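# Flip chain, pins up, and fit cover plate

## Task

Flip the chain so the pins on its connecting link face upward and all of its links rest flat on the block. Then seat the cover plate over both of those pins. At the end the robot must not support more than 20% of the cover plate's weight, and friction against the plate's side counts as support. Release everything and move the grippers away afterward. Anything that stays in place only because the robot is holding it does not count.

## Robot and tools

Robot: two arms, left_arm and right_arm, each with a parallel two-finger gripper. Their bases sit in the scene frame at left_arm (-0.007, +0.269, 0), quat_wxyz (+0.998, 0, 0, -0.067), and right_arm (-0.015, -0.329, 0), quat_wxyz (+1.000, 0, 0, +0.002). The names are labels only and do not refer to sides of an image.

Frame: one shared scene frame. The origin is on the table top midway between the arms, +x points out over the table, +z points up, and left_arm is on the +y side. On each gripper the fingers point along its own +z axis and close along its y axis. end_effector_position is the point between the finger pads, roughly 1 cm short of the tips. The reported hand position can be a little wrong, especially at long reach.

Row layout: every motion uses rows of 16 numbers covering both arms, even when only one arm should move. The order is left_arm x, y, z, qw, qx, qy, qz, opening, then the same eight for right_arm. x, y, z is an absolute target for end_effector_position in metres, and the quaternion (w first) is an absolute target orientation, both in the scene frame. opening runs from -1 (closed) to +1 (fully open, 0.093 m). If a target lies more than 0.6 m from the arm's last reported position along any gripper axis, the call is refused and nothing moves. An arm that should stay still needs its full last-reported pose and its intended opening repeated in every call. To hold an orientation steady, resend your own target quaternion rather than the drifted one in the result.

execute_actions: takes actions, a list holding at most one item, and an optional pictures boolean. An empty list only returns the state, with pictures. An action is {rows: list of 1 to 15 rows, steps: up to 15}. Each step is 1/30 s, each row is used for one step, and the last row repeats if there are fewer rows than steps. An action must have at least 10 steps. Its result is taken 10 steps early, and those steps run while you compose the next reply. A wait item is {steps: up to 300}; it counts from the last result, so your reply time is included.

move: target is a single 16-number row as above. speed is in m/s, from 0.002 to 0.5, default 0.25, and turning is capped at twice that value in rad/s. Both grippers follow straight paths that finish together in 0.5 to 10 s. The openings are sent at the start. Paths ignore obstacles and the other arm, and the grippers can lag, wander or overshoot the speed, especially near full reach. Faster motion and targets placed deeper past a contact hit and press harder. The result includes a move: line giving the ending (done, off_target, moving, held, fault) and any limits (paced means the pose was clipped; held means some steps were blocked). It also gives each gripper's distance from its target and comes with pictures.

wait: seconds, from 0 to 10. The robot gets no new command during it.

zoom_image: camera is one of cam_high, cam_low, cam_left_wrist, cam_right_wrist. region is [x0, y0, x1, y1] in image pixels from the top-left corner, at most 504 by 504. All cameras are 896x504, and calibration is provided.

read_manual: optional section, "licences". It only returns licence text.

finished_scene: scene is the number of the current scene. It ends the scene for good and reports whether the goal was met, so call it only once the result is stable and the robot is clear.

Controller behaviour: each step, the commanded pose is limited to 70 mm and 16 degrees from the measured pose. When position and orientation conflict, position wins. Joint friction can leave the gripper up to about 31 mm off, and very small commands may not move it. After an action ends, an arm continues only to its last clipped pose, so check the result and send the remainder. A Hand target line, present when no steps are pending, shows what the controller is currently driving toward. HELD marks steps that were not sent, and a "pose unreachable" line names an arm whose command the clearance check altered or blocked. Joint ranges (rad), base to wrist: waist -2.618 to 3.054, shoulder 0 to 3.142, elbow 0 to 3.142, wrist pitch ±1.571, wrist yaw ±1.571, wrist roll ±2.094.

Gripping: grip_measured shows the finger motor on the same -1 to +1 scale. The pads meet near -0.94, and each mm of object width adds about 0.0208. Each gripper can carry its own fixed offset of up to ±0.02. Commanding further below the width reading squeezes harder, up to roughly 50 to 62 N per pad, and thin parts under about 5 mm get less. Keep sending the same closing number to keep holding. The last value in the Joint positions list is the finger gap in metres and bottoms out at zero. Joint torques are raw drive outputs with offsets and noise.

Hazards: do not let the arms collide or press each other hard. Do not drop, slam or knock anything off the table, and expect occasional tugs on held parts or pushes on loose ones. Holding loads heats motors: a MOTOR HOT line appears at 75 °C, the arm is stopped for 10 s at 90 °C, and at 100 °C it goes limp and falls. Finish with the plate resting on the pins by itself, grippers open and withdrawn.

Each tool is called after ">>>" as name(argument=value, ...) on one line, values as JSON.

## Session

>>> execute_actions(actions=[])

Scene clock: 0.00 s of 4500.00 s.
left_arm: end_effector_position=(+0.3387, +0.1372, +0.2555) grip_measured=+1.000 end_effector_quat_wxyz=(+0.397, +0.169, +0.736, +0.521) | right_arm: end_effector_position=(+0.1342, -0.1966, +0.3812) grip_measured=+0.981 end_effector_quat_wxyz=(+0.455, -0.592, +0.664, +0.036)
Joint positions: left_arm=[-0.698  1.682  1.338 -0.915 -1.422 -0.11   0.093] | right_arm=[ 0.551  0.899  1.597 -1.337 -0.203 -0.798  0.092]
Joint velocities: left_arm=[-0.007 -0.007 -0.002 -0.051 -0.022  0.081  0.   ] | right_arm=[-0.002 -0.007  0.012  0.007 -0.051 -0.022  0.   ]
Joint torques (N m, as the arm reports them, + toward a larger angle): no reading
Hand target (left_arm): +0.339, +0.137, +0.256; +0.397, +0.169, +0.736, +0.521
Hand target (right_arm): +0.134, -0.197, +0.381; +0.455, -0.592, +0.664, +0.036

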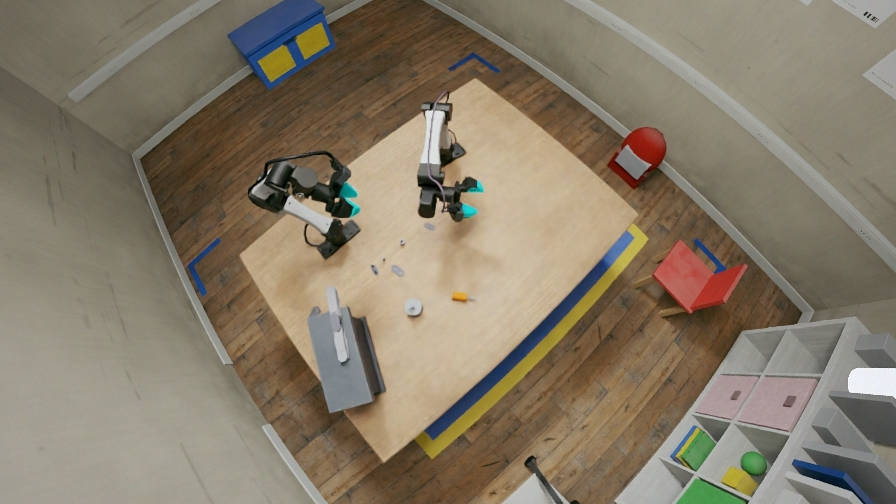

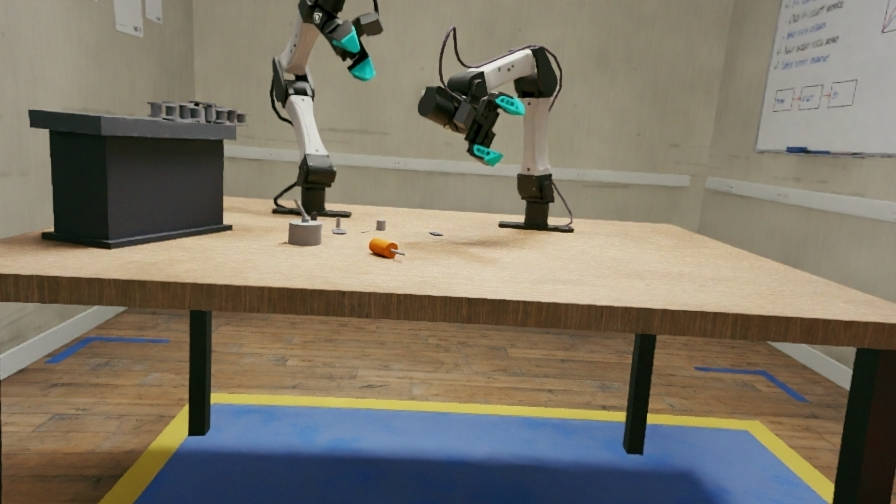

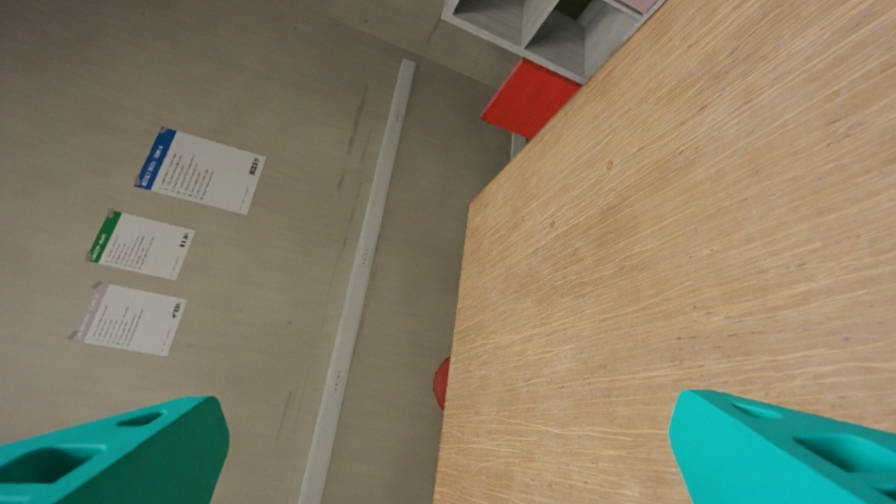

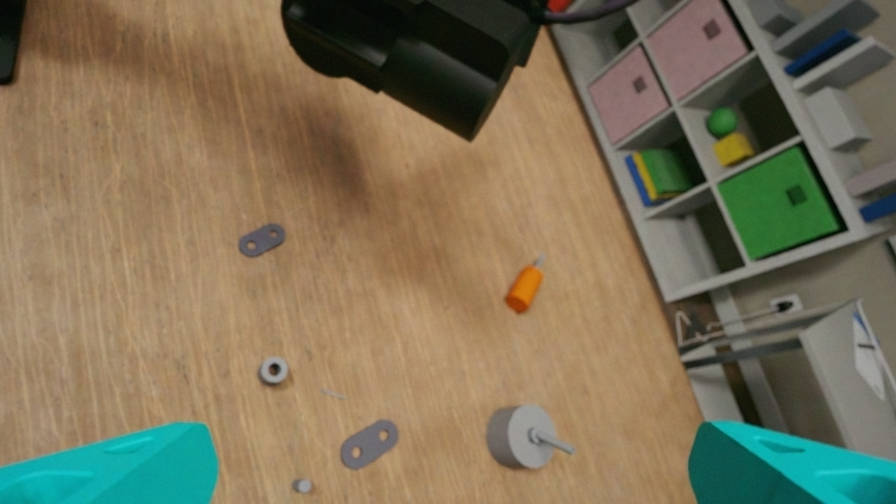

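>>> zoom_image(camera="cam_high", region=[280, 250, 440, 420])

>>> zoom_image(camera="cam_low", region=[20, 80, 280, 250])

Region (280, 250, 440, 420) of cam_high's 896x504 image, scaled by 2.965, with more detail than that image has; it fills the left 474 columns of this view, and the rest is white.

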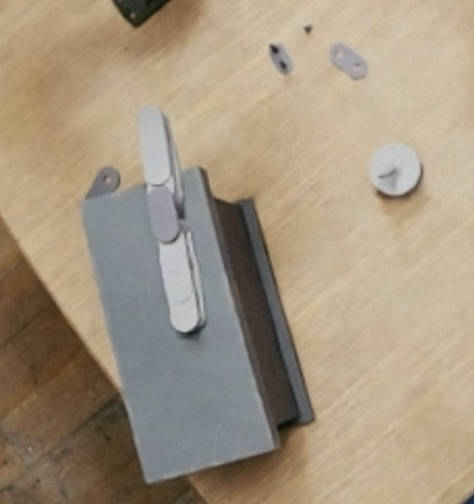

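Region (20, 80, 280, 250) of cam_low's 896x504 image, scaled by 1.938, with more detail than that image has; it fills the top 330 rows of this view, and the rest is white.

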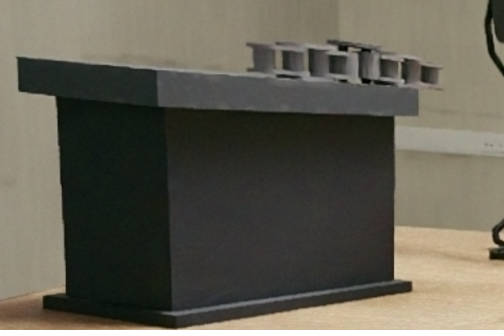

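>>> move(target=[0.3387,0.1372,0.2555,0.397,0.169,0.736,0.521,1,0.27,-0.33,0.36,0.497,0.41,0.709,-0.287,1])

Scene clock: 6.53 s of 4500.00 s.
left_arm: end_effector_position=(+0.3387, +0.1372, +0.2555) grip_measured=+1.000 end_effector_quat_wxyz=(+0.397, +0.169, +0.736, +0.521) | right_arm: end_effector_position=(+0.2661, -0.3299, +0.3598) grip_measured=+0.981 end_effector_quat_wxyz=(+0.539, +0.367, +0.717, -0.245)
Joint positions: left_arm=[-0.698  1.682  1.338 -0.915 -1.422 -0.11   0.093] | right_arm=[ 0.6    1.408  1.612 -1.566  1.26   1.399  0.092]
Joint velocities: left_arm=[-0.002 -0.032 -0.007  0.066 -0.007 -0.007  0.   ] | right_arm=[ 0.007 -0.002 -0.007 -0.139 -0.007 -0.022 -0.   ]
Joint torques (N m, as the arm reports them, + toward a larger angle): left_arm=[-0.07 -7.78  7.76  0.94 -0.59 -0.15] | right_arm=[-1.23 -3.41  7.07  0.56  0.49  0.1 ]
Hand target (left_arm): +0.339, +0.137, +0.255; +0.397, +0.169, +0.736, +0.521
Hand target (right_arm): +0.269, -0.330, +0.362; +0.538, +0.375, +0.715, -0.243
Off the commanded pose (left_arm): 0.000 m, 0 deg.
Off the commanded pose (right_arm): 0.004 m, 8 deg.
joint sent to its limit (right arm) — the command would take joint 4 (wrist pitch) past its lower limit, so that joint was sent only as far as its limit.
Kept back: nothing.
move: off_target (right_arm)
camera_calibration (this result's frames):
cam_right_wrist: T_world_to_cam=[[-0.796929, -0.602868, -0.0381314, 0.0277704], [-0.381411, 0.551127, -0.742149, 0.586101], [0.468433, -0.576896, -0.66915, 0.00279666], [0, 0, 0, 1]] pos_world=[0.244366, -0.304661, 0.437904]

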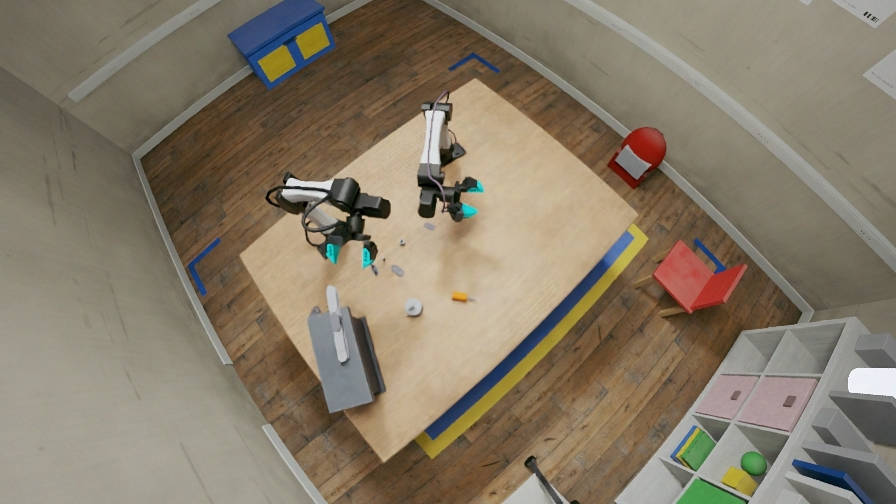

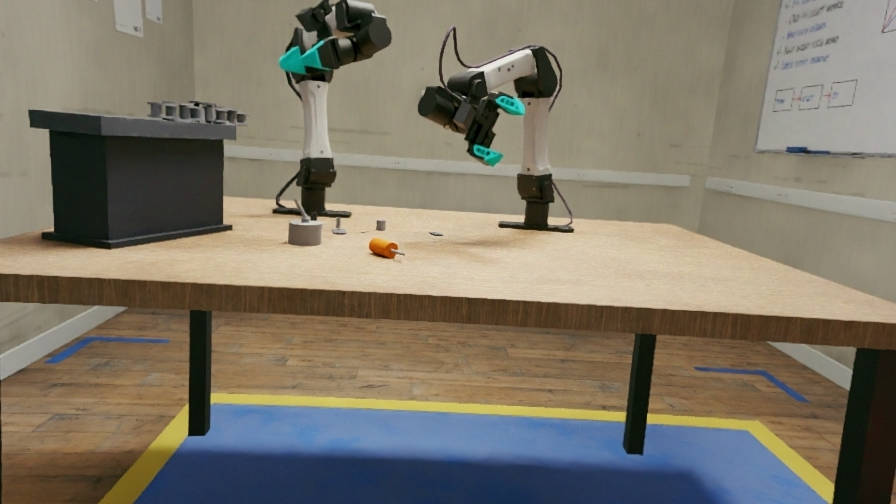

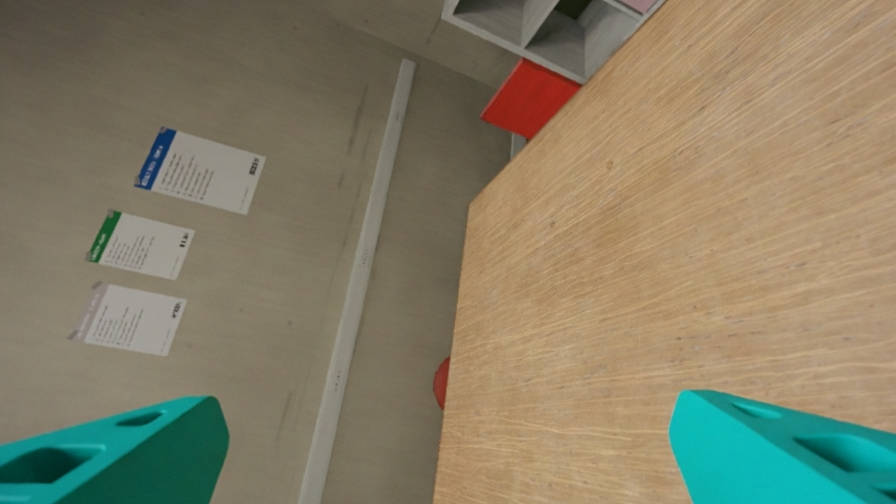

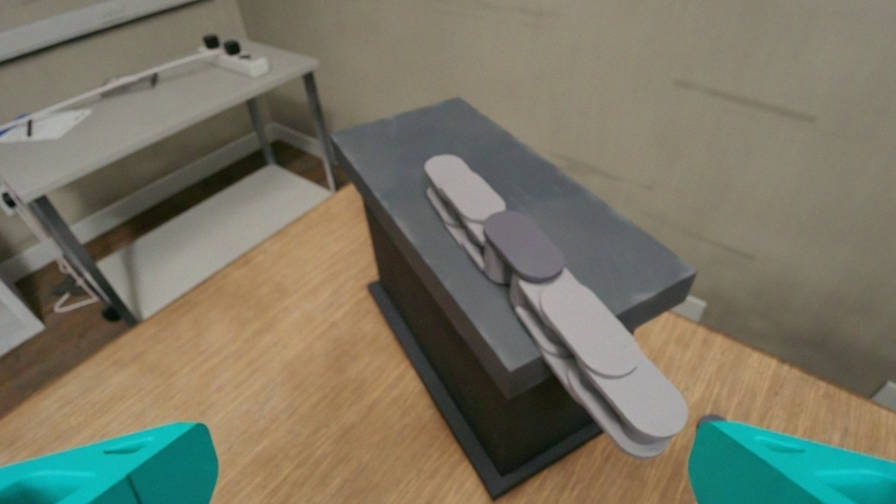

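>>> move(target=[0.3387,0.1372,0.2555,0.397,0.169,0.736,0.521,1,0.30,-0.30,0.33,0.685,0.177,0.685,-0.177,1])

>>> move(target=[0.3387,0.1372,0.2555,0.397,0.169,0.736,0.521,1,0.30,-0.32,0.32,0.359,-0.359,0.609,-0.609,1], speed=0.4)

>>> move(target=[0.3387,0.1372,0.2555,0.397,0.169,0.736,0.521,1,0.295,-0.34,0.235,0.359,-0.359,0.609,-0.609,1], speed=0.1)

Scene clock: 10.03 s of 4500.00 s.
left_arm: end_effector_position=(+0.3387, +0.1372, +0.2555) grip_measured=+1.000 end_effector_quat_wxyz=(+0.397, +0.169, +0.736, +0.521) | right_arm: end_effector_position=(+0.3022, -0.2964, +0.3293) grip_measured=+0.981 end_effector_quat_wxyz=(+0.678, +0.182, +0.690, -0.175)
Joint positions: left_arm=[-0.698  1.682  1.338 -0.915 -1.422 -0.11   0.093] | right_arm=[0.59  1.008 0.764 0.201 1.103 0.043 0.092]
Joint velocities: left_arm=[-0.007 -0.002  0.007  0.051  0.007 -0.007  0.   ] | right_arm=[-0.012 -0.007  0.002  0.051 -0.022  0.037  0.001]
Joint torques (N m, as the arm reports them, + toward a larger angle): left_arm=[-0.08 -7.91  7.79  0.95 -0.61 -0.11] | right_arm=[-1.23 -4.52  5.12  1.92 -0.1  -0.07]
Hand target (left_arm): +0.339, +0.137, +0.255; +0.397, +0.169, +0.736, +0.521
Hand target (right_arm): +0.299, -0.300, +0.327; +0.680, +0.181, +0.689, -0.174
Off the commanded pose (left_arm): 0.000 m, 0 deg.
Off the commanded pose (right_arm): 0.004 m, 1 deg.
Kept back: nothing.
move: done
camera_calibration (this result's frames):
cam_right_wrist: T_world_to_cam=[[-0.497342, -0.867554, -0.0010347, -0.105639], [-0.376152, 0.216711, -0.900859, 0.510317], [0.781768, -0.447646, -0.434111, -0.148983], [0, 0, 0, 1]] pos_world=[0.255888, -0.26893, 0.394939]

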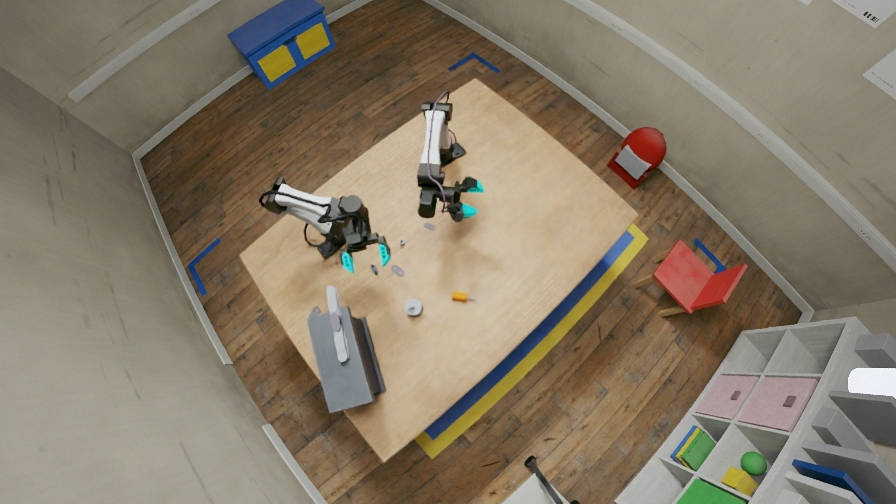

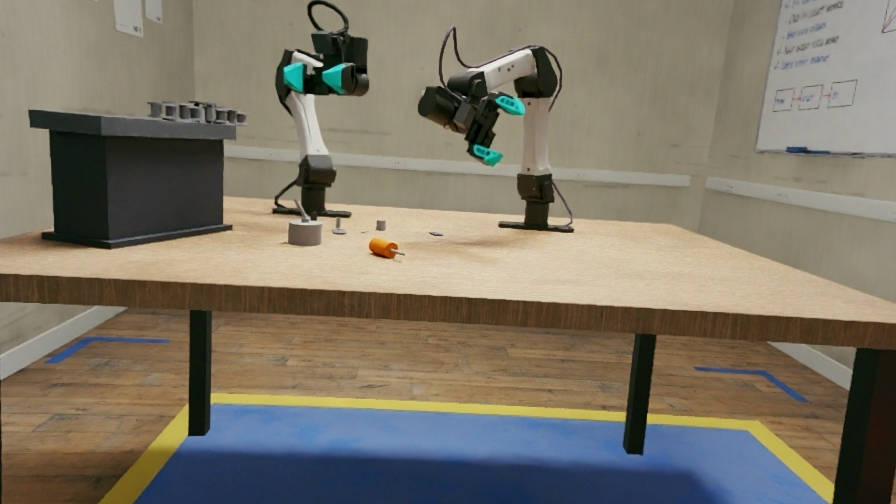

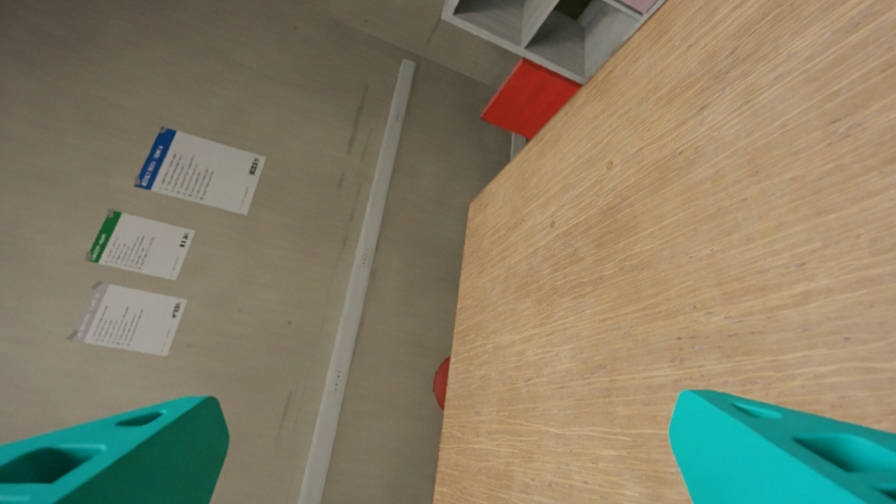

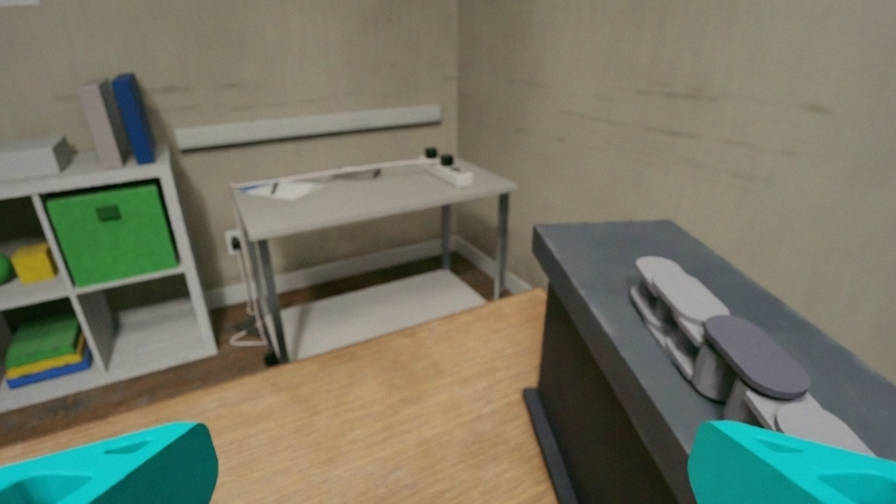

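Scene clock: 12.63 s of 4500.00 s.
left_arm: end_effector_position=(+0.3387, +0.1372, +0.2555) grip_measured=+1.000 end_effector_quat_wxyz=(+0.397, +0.169, +0.736, +0.521) | right_arm: end_effector_position=(+0.3035, -0.3166, +0.3215) grip_measured=+0.981 end_effector_quat_wxyz=(+0.356, -0.361, +0.613, -0.606)
Joint positions: left_arm=[-0.698  1.682  1.338 -0.915 -1.422 -0.11   0.093] | right_arm=[ 0.5    0.964  0.703  0.239  1.011 -1.555  0.092]
Joint velocities: left_arm=[-0.007  0.007 -0.007 -0.007 -0.022 -0.066  0.   ] | right_arm=[ 0.002 -0.022 -0.007 -0.007 -0.007  0.022  0.   ]
Joint torques (N m, as the arm reports them, + toward a larger angle): left_arm=[-0.01 -7.71  7.75  0.97 -0.6  -0.14] | right_arm=[-1.22 -4.34  5.28  2.06 -0.11  0.01]
Hand target (left_arm): +0.339, +0.137, +0.255; +0.397, +0.169, +0.736, +0.521
Hand target (right_arm): +0.300, -0.320, +0.320; +0.359, -0.359, +0.610, -0.608
Off the commanded pose (left_arm): 0.000 m, 0 deg.
Off the commanded pose (right_arm): 0.005 m, 1 deg.
Kept back: nothing.
move: done
camera_calibration (this result's frames):
cam_right_wrist: T_world_to_cam=[[0.00349247, 0.00480316, 0.999982, -0.320169], [-0.805724, -0.592265, 0.0056588, 0.0910516], [0.592281, -0.805729, 0.00180156, -0.358384], [0, 0, 0, 1]] pos_world=[0.286745, -0.233296, 0.320294]

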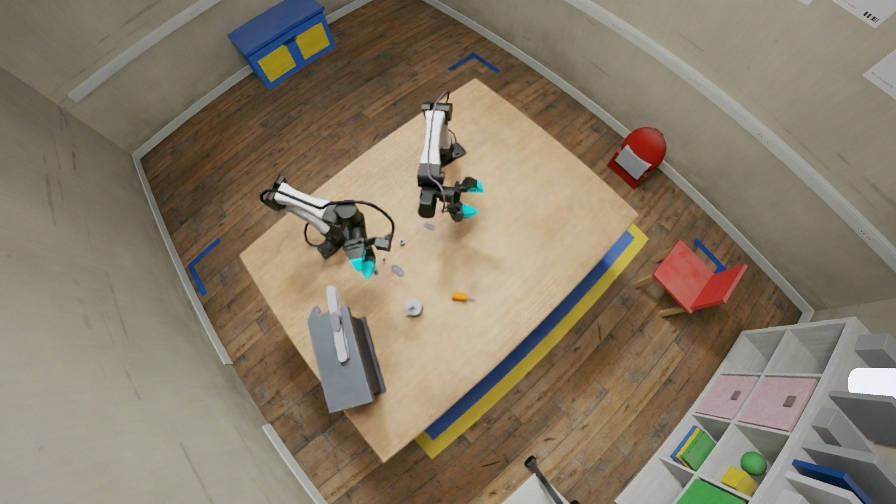

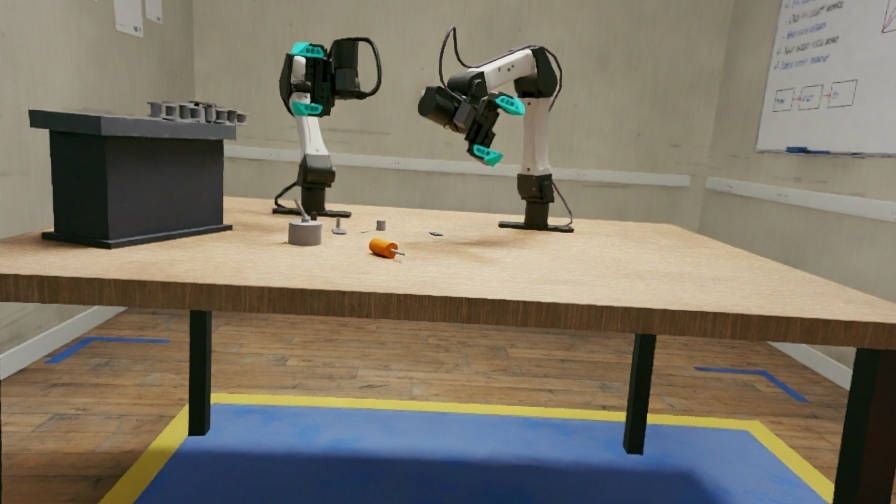

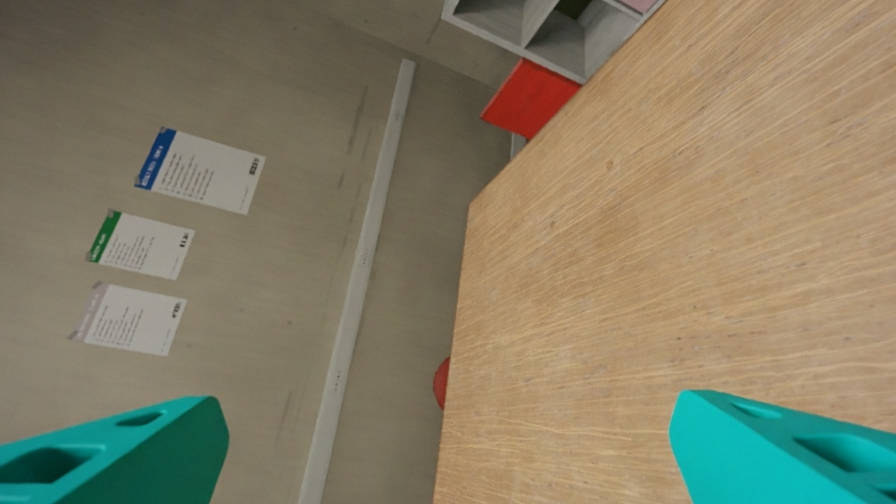

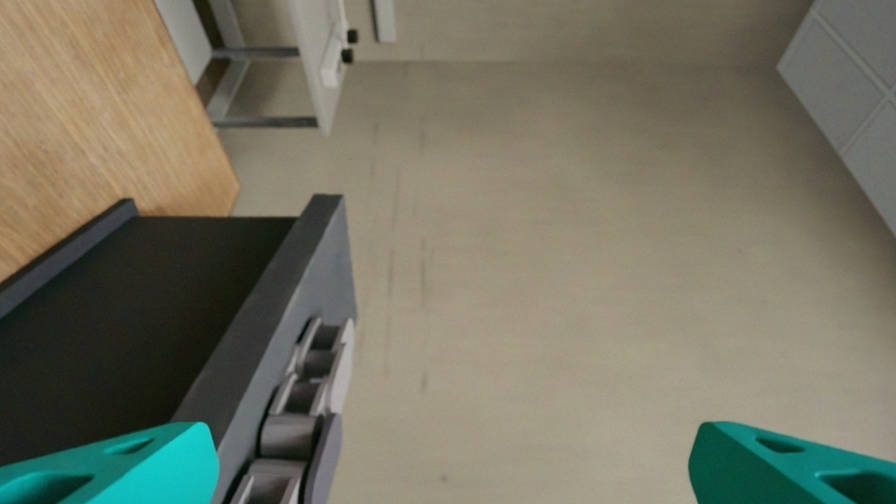

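Scene clock: 14.20 s of 4500.00 s.
left_arm: end_effector_position=(+0.3387, +0.1372, +0.2555) grip_measured=+1.000 end_effector_quat_wxyz=(+0.397, +0.169, +0.736, +0.521) | right_arm: end_effector_position=(+0.2961, -0.3382, +0.2398) grip_measured=+0.981 end_effector_quat_wxyz=(+0.359, -0.358, +0.611, -0.607)
Joint positions: left_arm=[-0.698  1.682  1.338 -0.915 -1.422 -0.11   0.093] | right_arm=[ 0.414  0.964  0.361  0.597  0.925 -1.561  0.092]
Joint velocities: left_arm=[-0.007 -0.002  0.002  0.066  0.007  0.037  0.   ] | right_arm=[-0.012  0.017 -0.012 -0.007  0.037  0.007 -0.   ]
Joint torques (N m, as the arm reports them, + toward a larger angle): left_arm=[-0.12 -7.74  7.66  0.94 -0.59 -0.14] | right_arm=[-1.29 -3.06  5.12  2.12 -0.13  0.03]
Hand target (left_arm): +0.339, +0.137, +0.255; +0.397, +0.169, +0.736, +0.521
Hand target (right_arm): +0.294, -0.341, +0.235; +0.359, -0.359, +0.610, -0.608
Off the commanded pose (left_arm): 0.000 m, 0 deg.
Off the commanded pose (right_arm): 0.005 m, 0 deg.
Kept back: nothing.
move: done
camera_calibration (this result's frames):
cam_right_wrist: T_world_to_cam=[[-0.00716295, 0.0022788, 0.999972, -0.236066], [-0.805478, -0.592609, -0.00441928, 0.0749479], [0.592582, -0.805487, 0.00608035, -0.37228], [0, 0, 0, 1]] pos_world=[0.279285, -0.254915, 0.238654]

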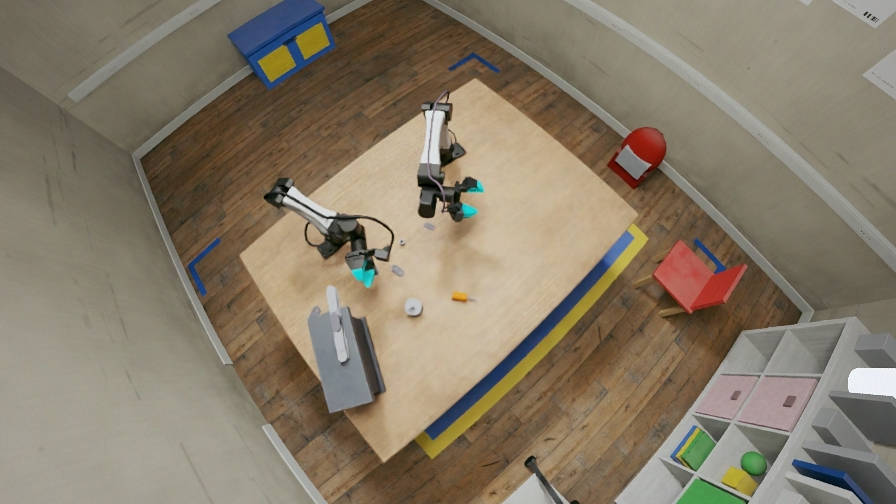

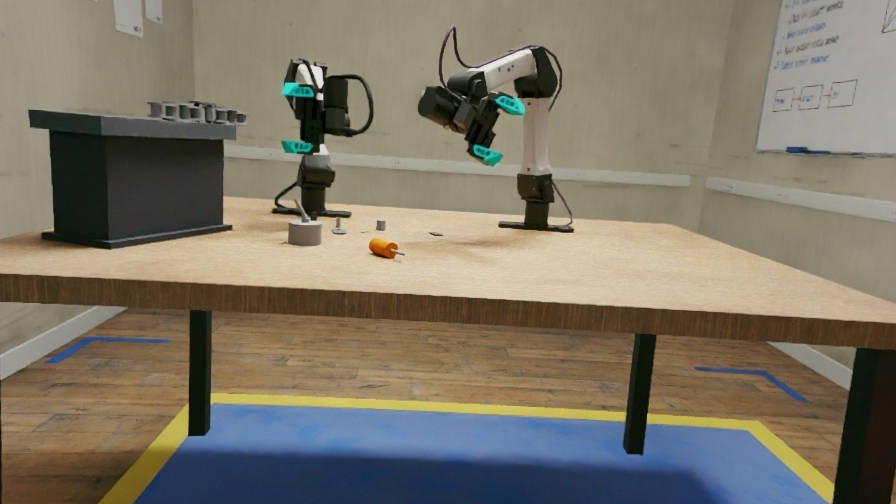

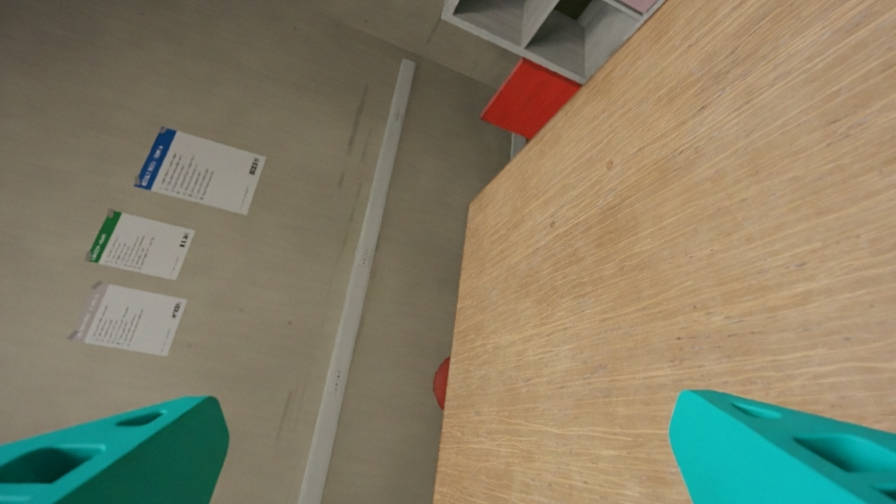

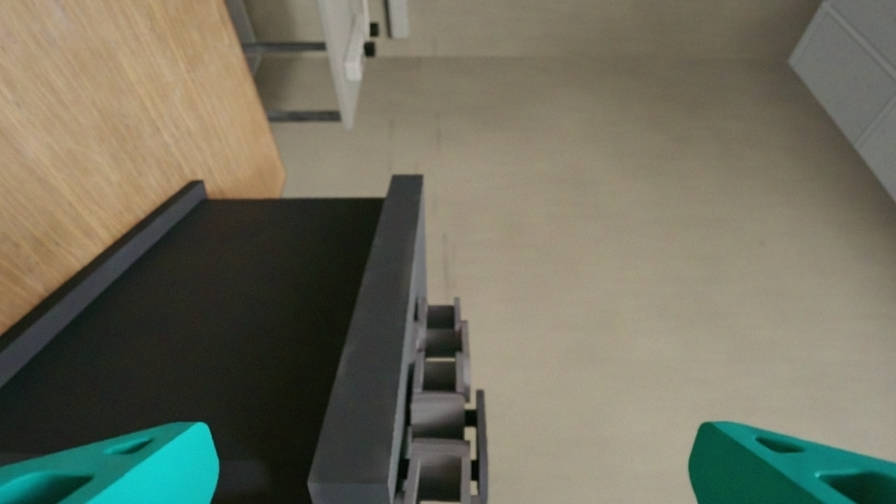

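>>> move(target=[0.3387,0.1372,0.2555,0.397,0.169,0.736,0.521,1,0.262,-0.437,0.238,0.359,-0.359,0.609,-0.609,1], speed=0.06)

>>> zoom_image(camera="cam_high", region=[280, 250, 440, 420])

Scene clock: 16.80 s of 4500.00 s.
left_arm: end_effector_position=(+0.3387, +0.1372, +0.2555) grip_measured=+1.000 end_effector_quat_wxyz=(+0.397, +0.169, +0.736, +0.521) | right_arm: end_effector_position=(+0.2666, -0.4378, +0.2444) grip_measured=+0.981 end_effector_quat_wxyz=(+0.361, -0.355, +0.612, -0.608)
Joint positions: left_arm=[-0.698  1.682  1.338 -0.915 -1.422 -0.11   0.093] | right_arm=[-0.199  0.67   0.299  0.37   0.315 -1.562  0.092]
Joint velocities: left_arm=[-0.002 -0.002  0.002 -0.037  0.007  0.022  0.   ] | right_arm=[-0.002 -0.002  0.017  0.022 -0.007 -0.037  0.   ]
Joint torques (N m, as the arm reports them, + toward a larger angle): left_arm=[-0.1  -7.78  7.72  0.95 -0.61 -0.1 ] | right_arm=[-1.26 -2.46  5.42  2.13 -0.13  0.12]
Hand target (left_arm): +0.339, +0.137, +0.255; +0.397, +0.169, +0.736, +0.521
Hand target (right_arm): +0.263, -0.438, +0.237; +0.361, -0.357, +0.614, -0.605
Off the commanded pose (left_arm): 0.000 m, 0 deg.
Off the commanded pose (right_arm): 0.008 m, 1 deg.
Kept back: nothing.
move: done
camera_calibration (this result's frames):
cam_right_wrist: T_world_to_cam=[[-0.0114477, 0.0000806987, 0.999934, -0.240447], [-0.806804, -0.590748, -0.00918898, -0.00551851], [0.590708, -0.806856, 0.00682781, -0.435369], [0, 0, 0, 1]] pos_world=[0.249971, -0.354521, 0.243353]

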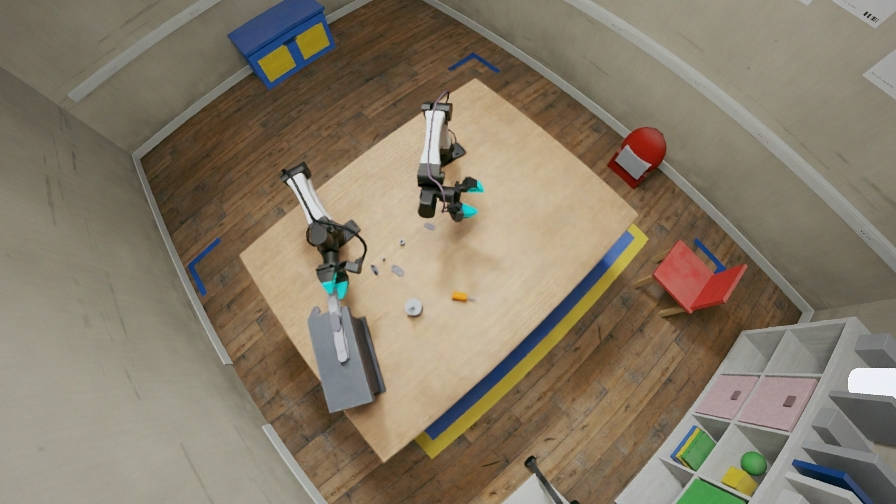

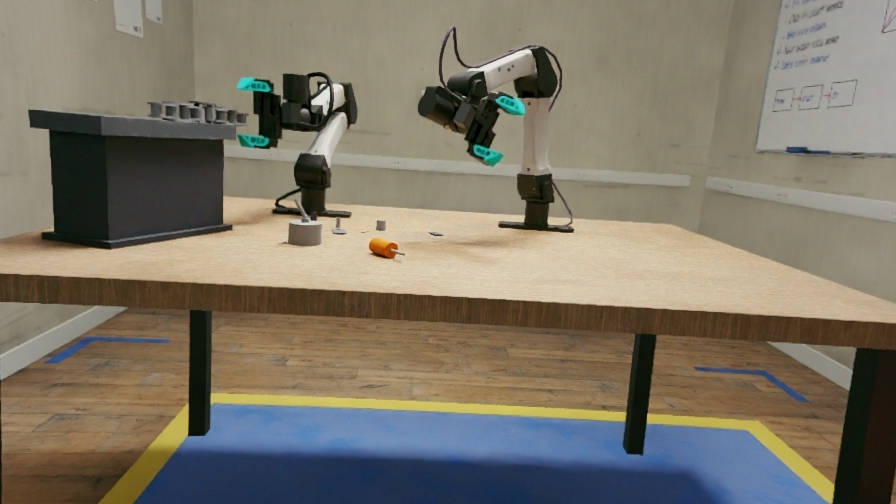

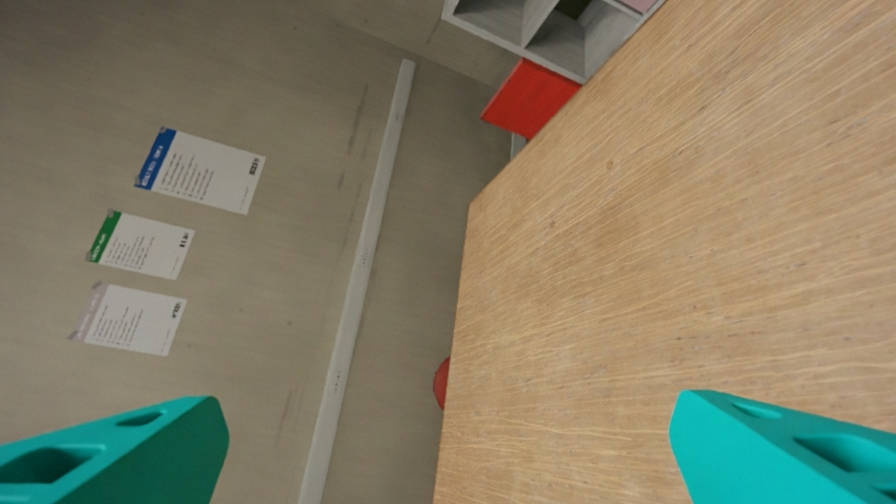

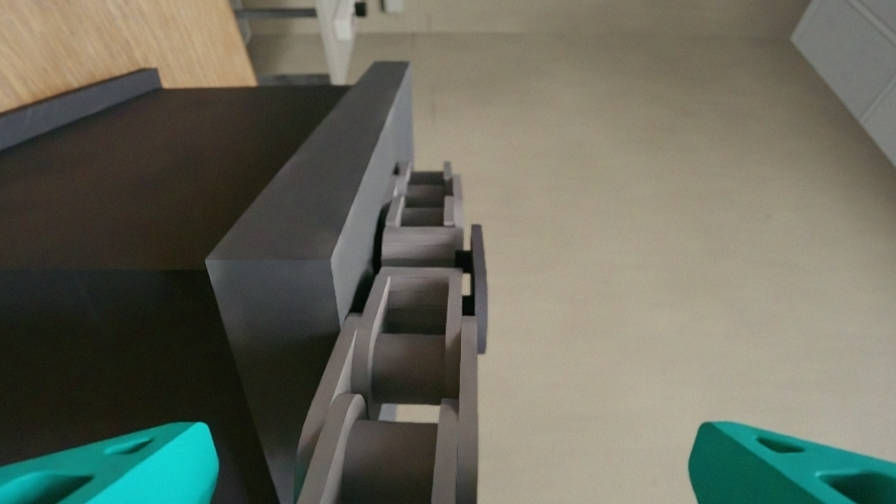

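Region (280, 250, 440, 420) of cam_high's 896x504 image, scaled by 2.965, with more detail than that image has; it fills the left 474 columns of this view, and the rest is white.

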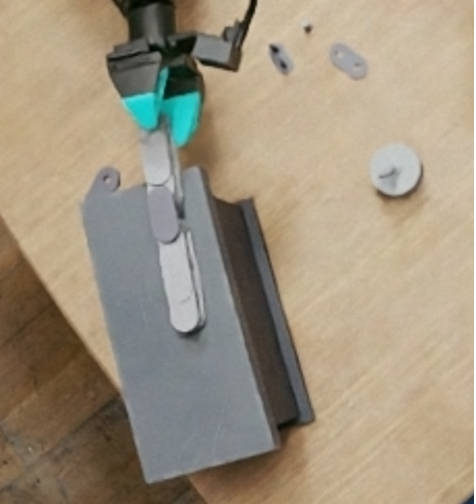

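>>> move(target=[0.3387,0.1372,0.2555,0.397,0.169,0.736,0.521,1,0.266,-0.446,0.227,0.359,-0.359,0.609,-0.609,0.1], speed=0.04)

>>> zoom_image(camera="cam_high", region=[280, 250, 440, 420])

Scene clock: 18.03 s of 4500.00 s.
left_arm: end_effector_position=(+0.3387, +0.1372, +0.2555) grip_measured=+1.000 end_effector_quat_wxyz=(+0.397, +0.169, +0.736, +0.521) | right_arm: end_effector_position=(+0.2633, -0.4449, +0.2396) grip_measured=+0.101 end_effector_quat_wxyz=(+0.365, -0.350, +0.606, -0.614)
Joint positions: left_arm=[-0.698  1.682  1.338 -0.915 -1.422 -0.11   0.093] | right_arm=[-0.253  0.67   0.259  0.432  0.262 -1.564  0.05 ]
Joint velocities: left_arm=[-0.022 -0.042 -0.012  0.007 -0.037  0.066  0.   ] | right_arm=[-0.017 -0.002 -0.002 -0.007 -0.022  0.007  0.   ]
Joint torques (N m, as the arm reports them, + toward a larger angle): left_arm=[-0.08 -7.76  7.73  0.95 -0.61 -0.15] | right_arm=[-1.31  0.96  5.44  2.48 -0.16  0.02]
Hand target (left_arm): +0.339, +0.137, +0.255; +0.397, +0.169, +0.736, +0.521
Hand target (right_arm): +0.265, -0.446, +0.227; +0.359, -0.359, +0.610, -0.608
Off the commanded pose (left_arm): 0.000 m, 0 deg.
Off the commanded pose (right_arm): 0.013 m, 1 deg.
Kept back: nothing.
move: off_target (right_arm)
camera_calibration (this result's frames):
cam_right_wrist: T_world_to_cam=[[-0.0317766, 0.00750122, 0.999467, -0.226963], [-0.807408, -0.589611, -0.0212452, -0.00887619], [0.589137, -0.807653, 0.0247924, -0.443396], [0, 0, 0, 1]] pos_world=[0.246842, -0.361641, 0.237647]

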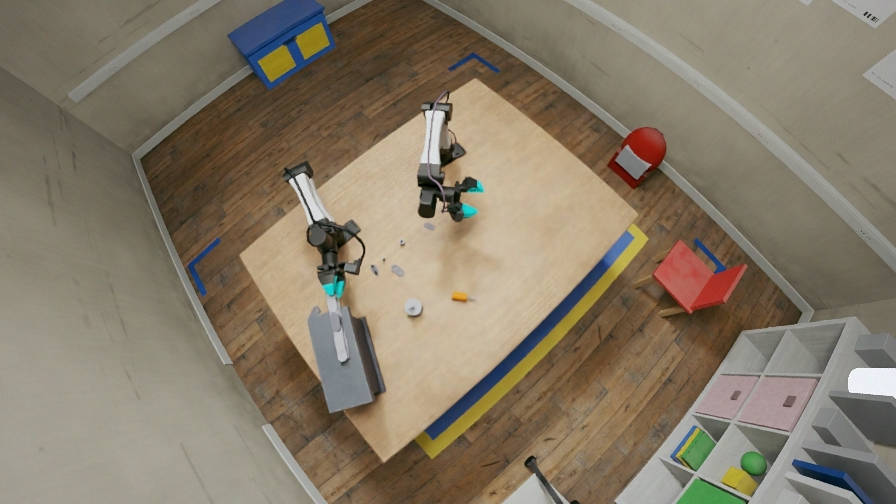

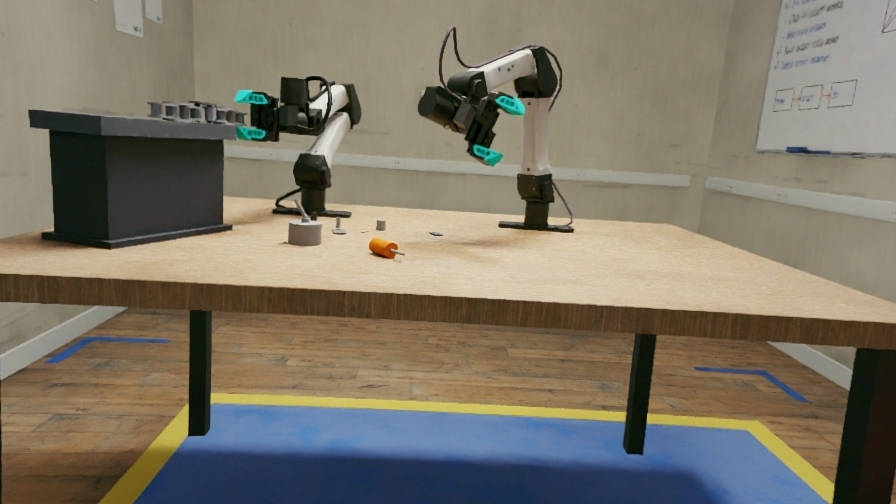

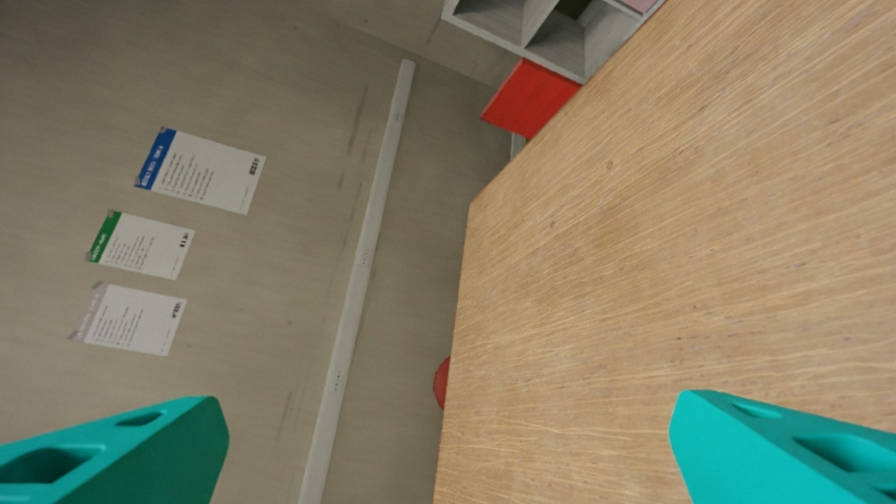

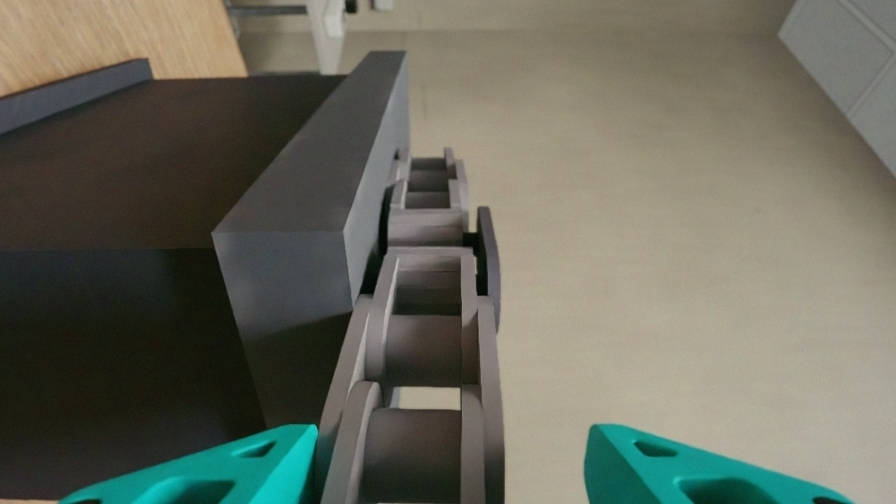

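Region (280, 250, 440, 420) of cam_high's 896x504 image, scaled by 2.965, with more detail than that image has; it fills the left 474 columns of this view, and the rest is white.

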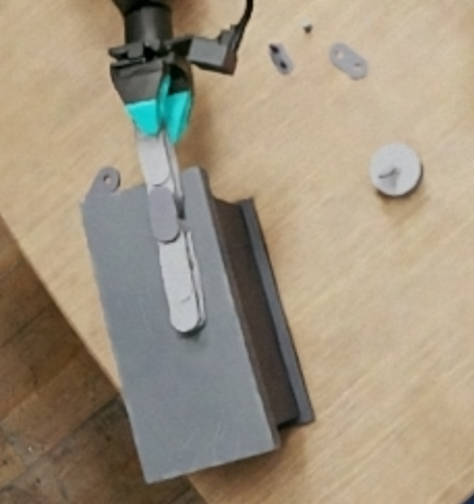

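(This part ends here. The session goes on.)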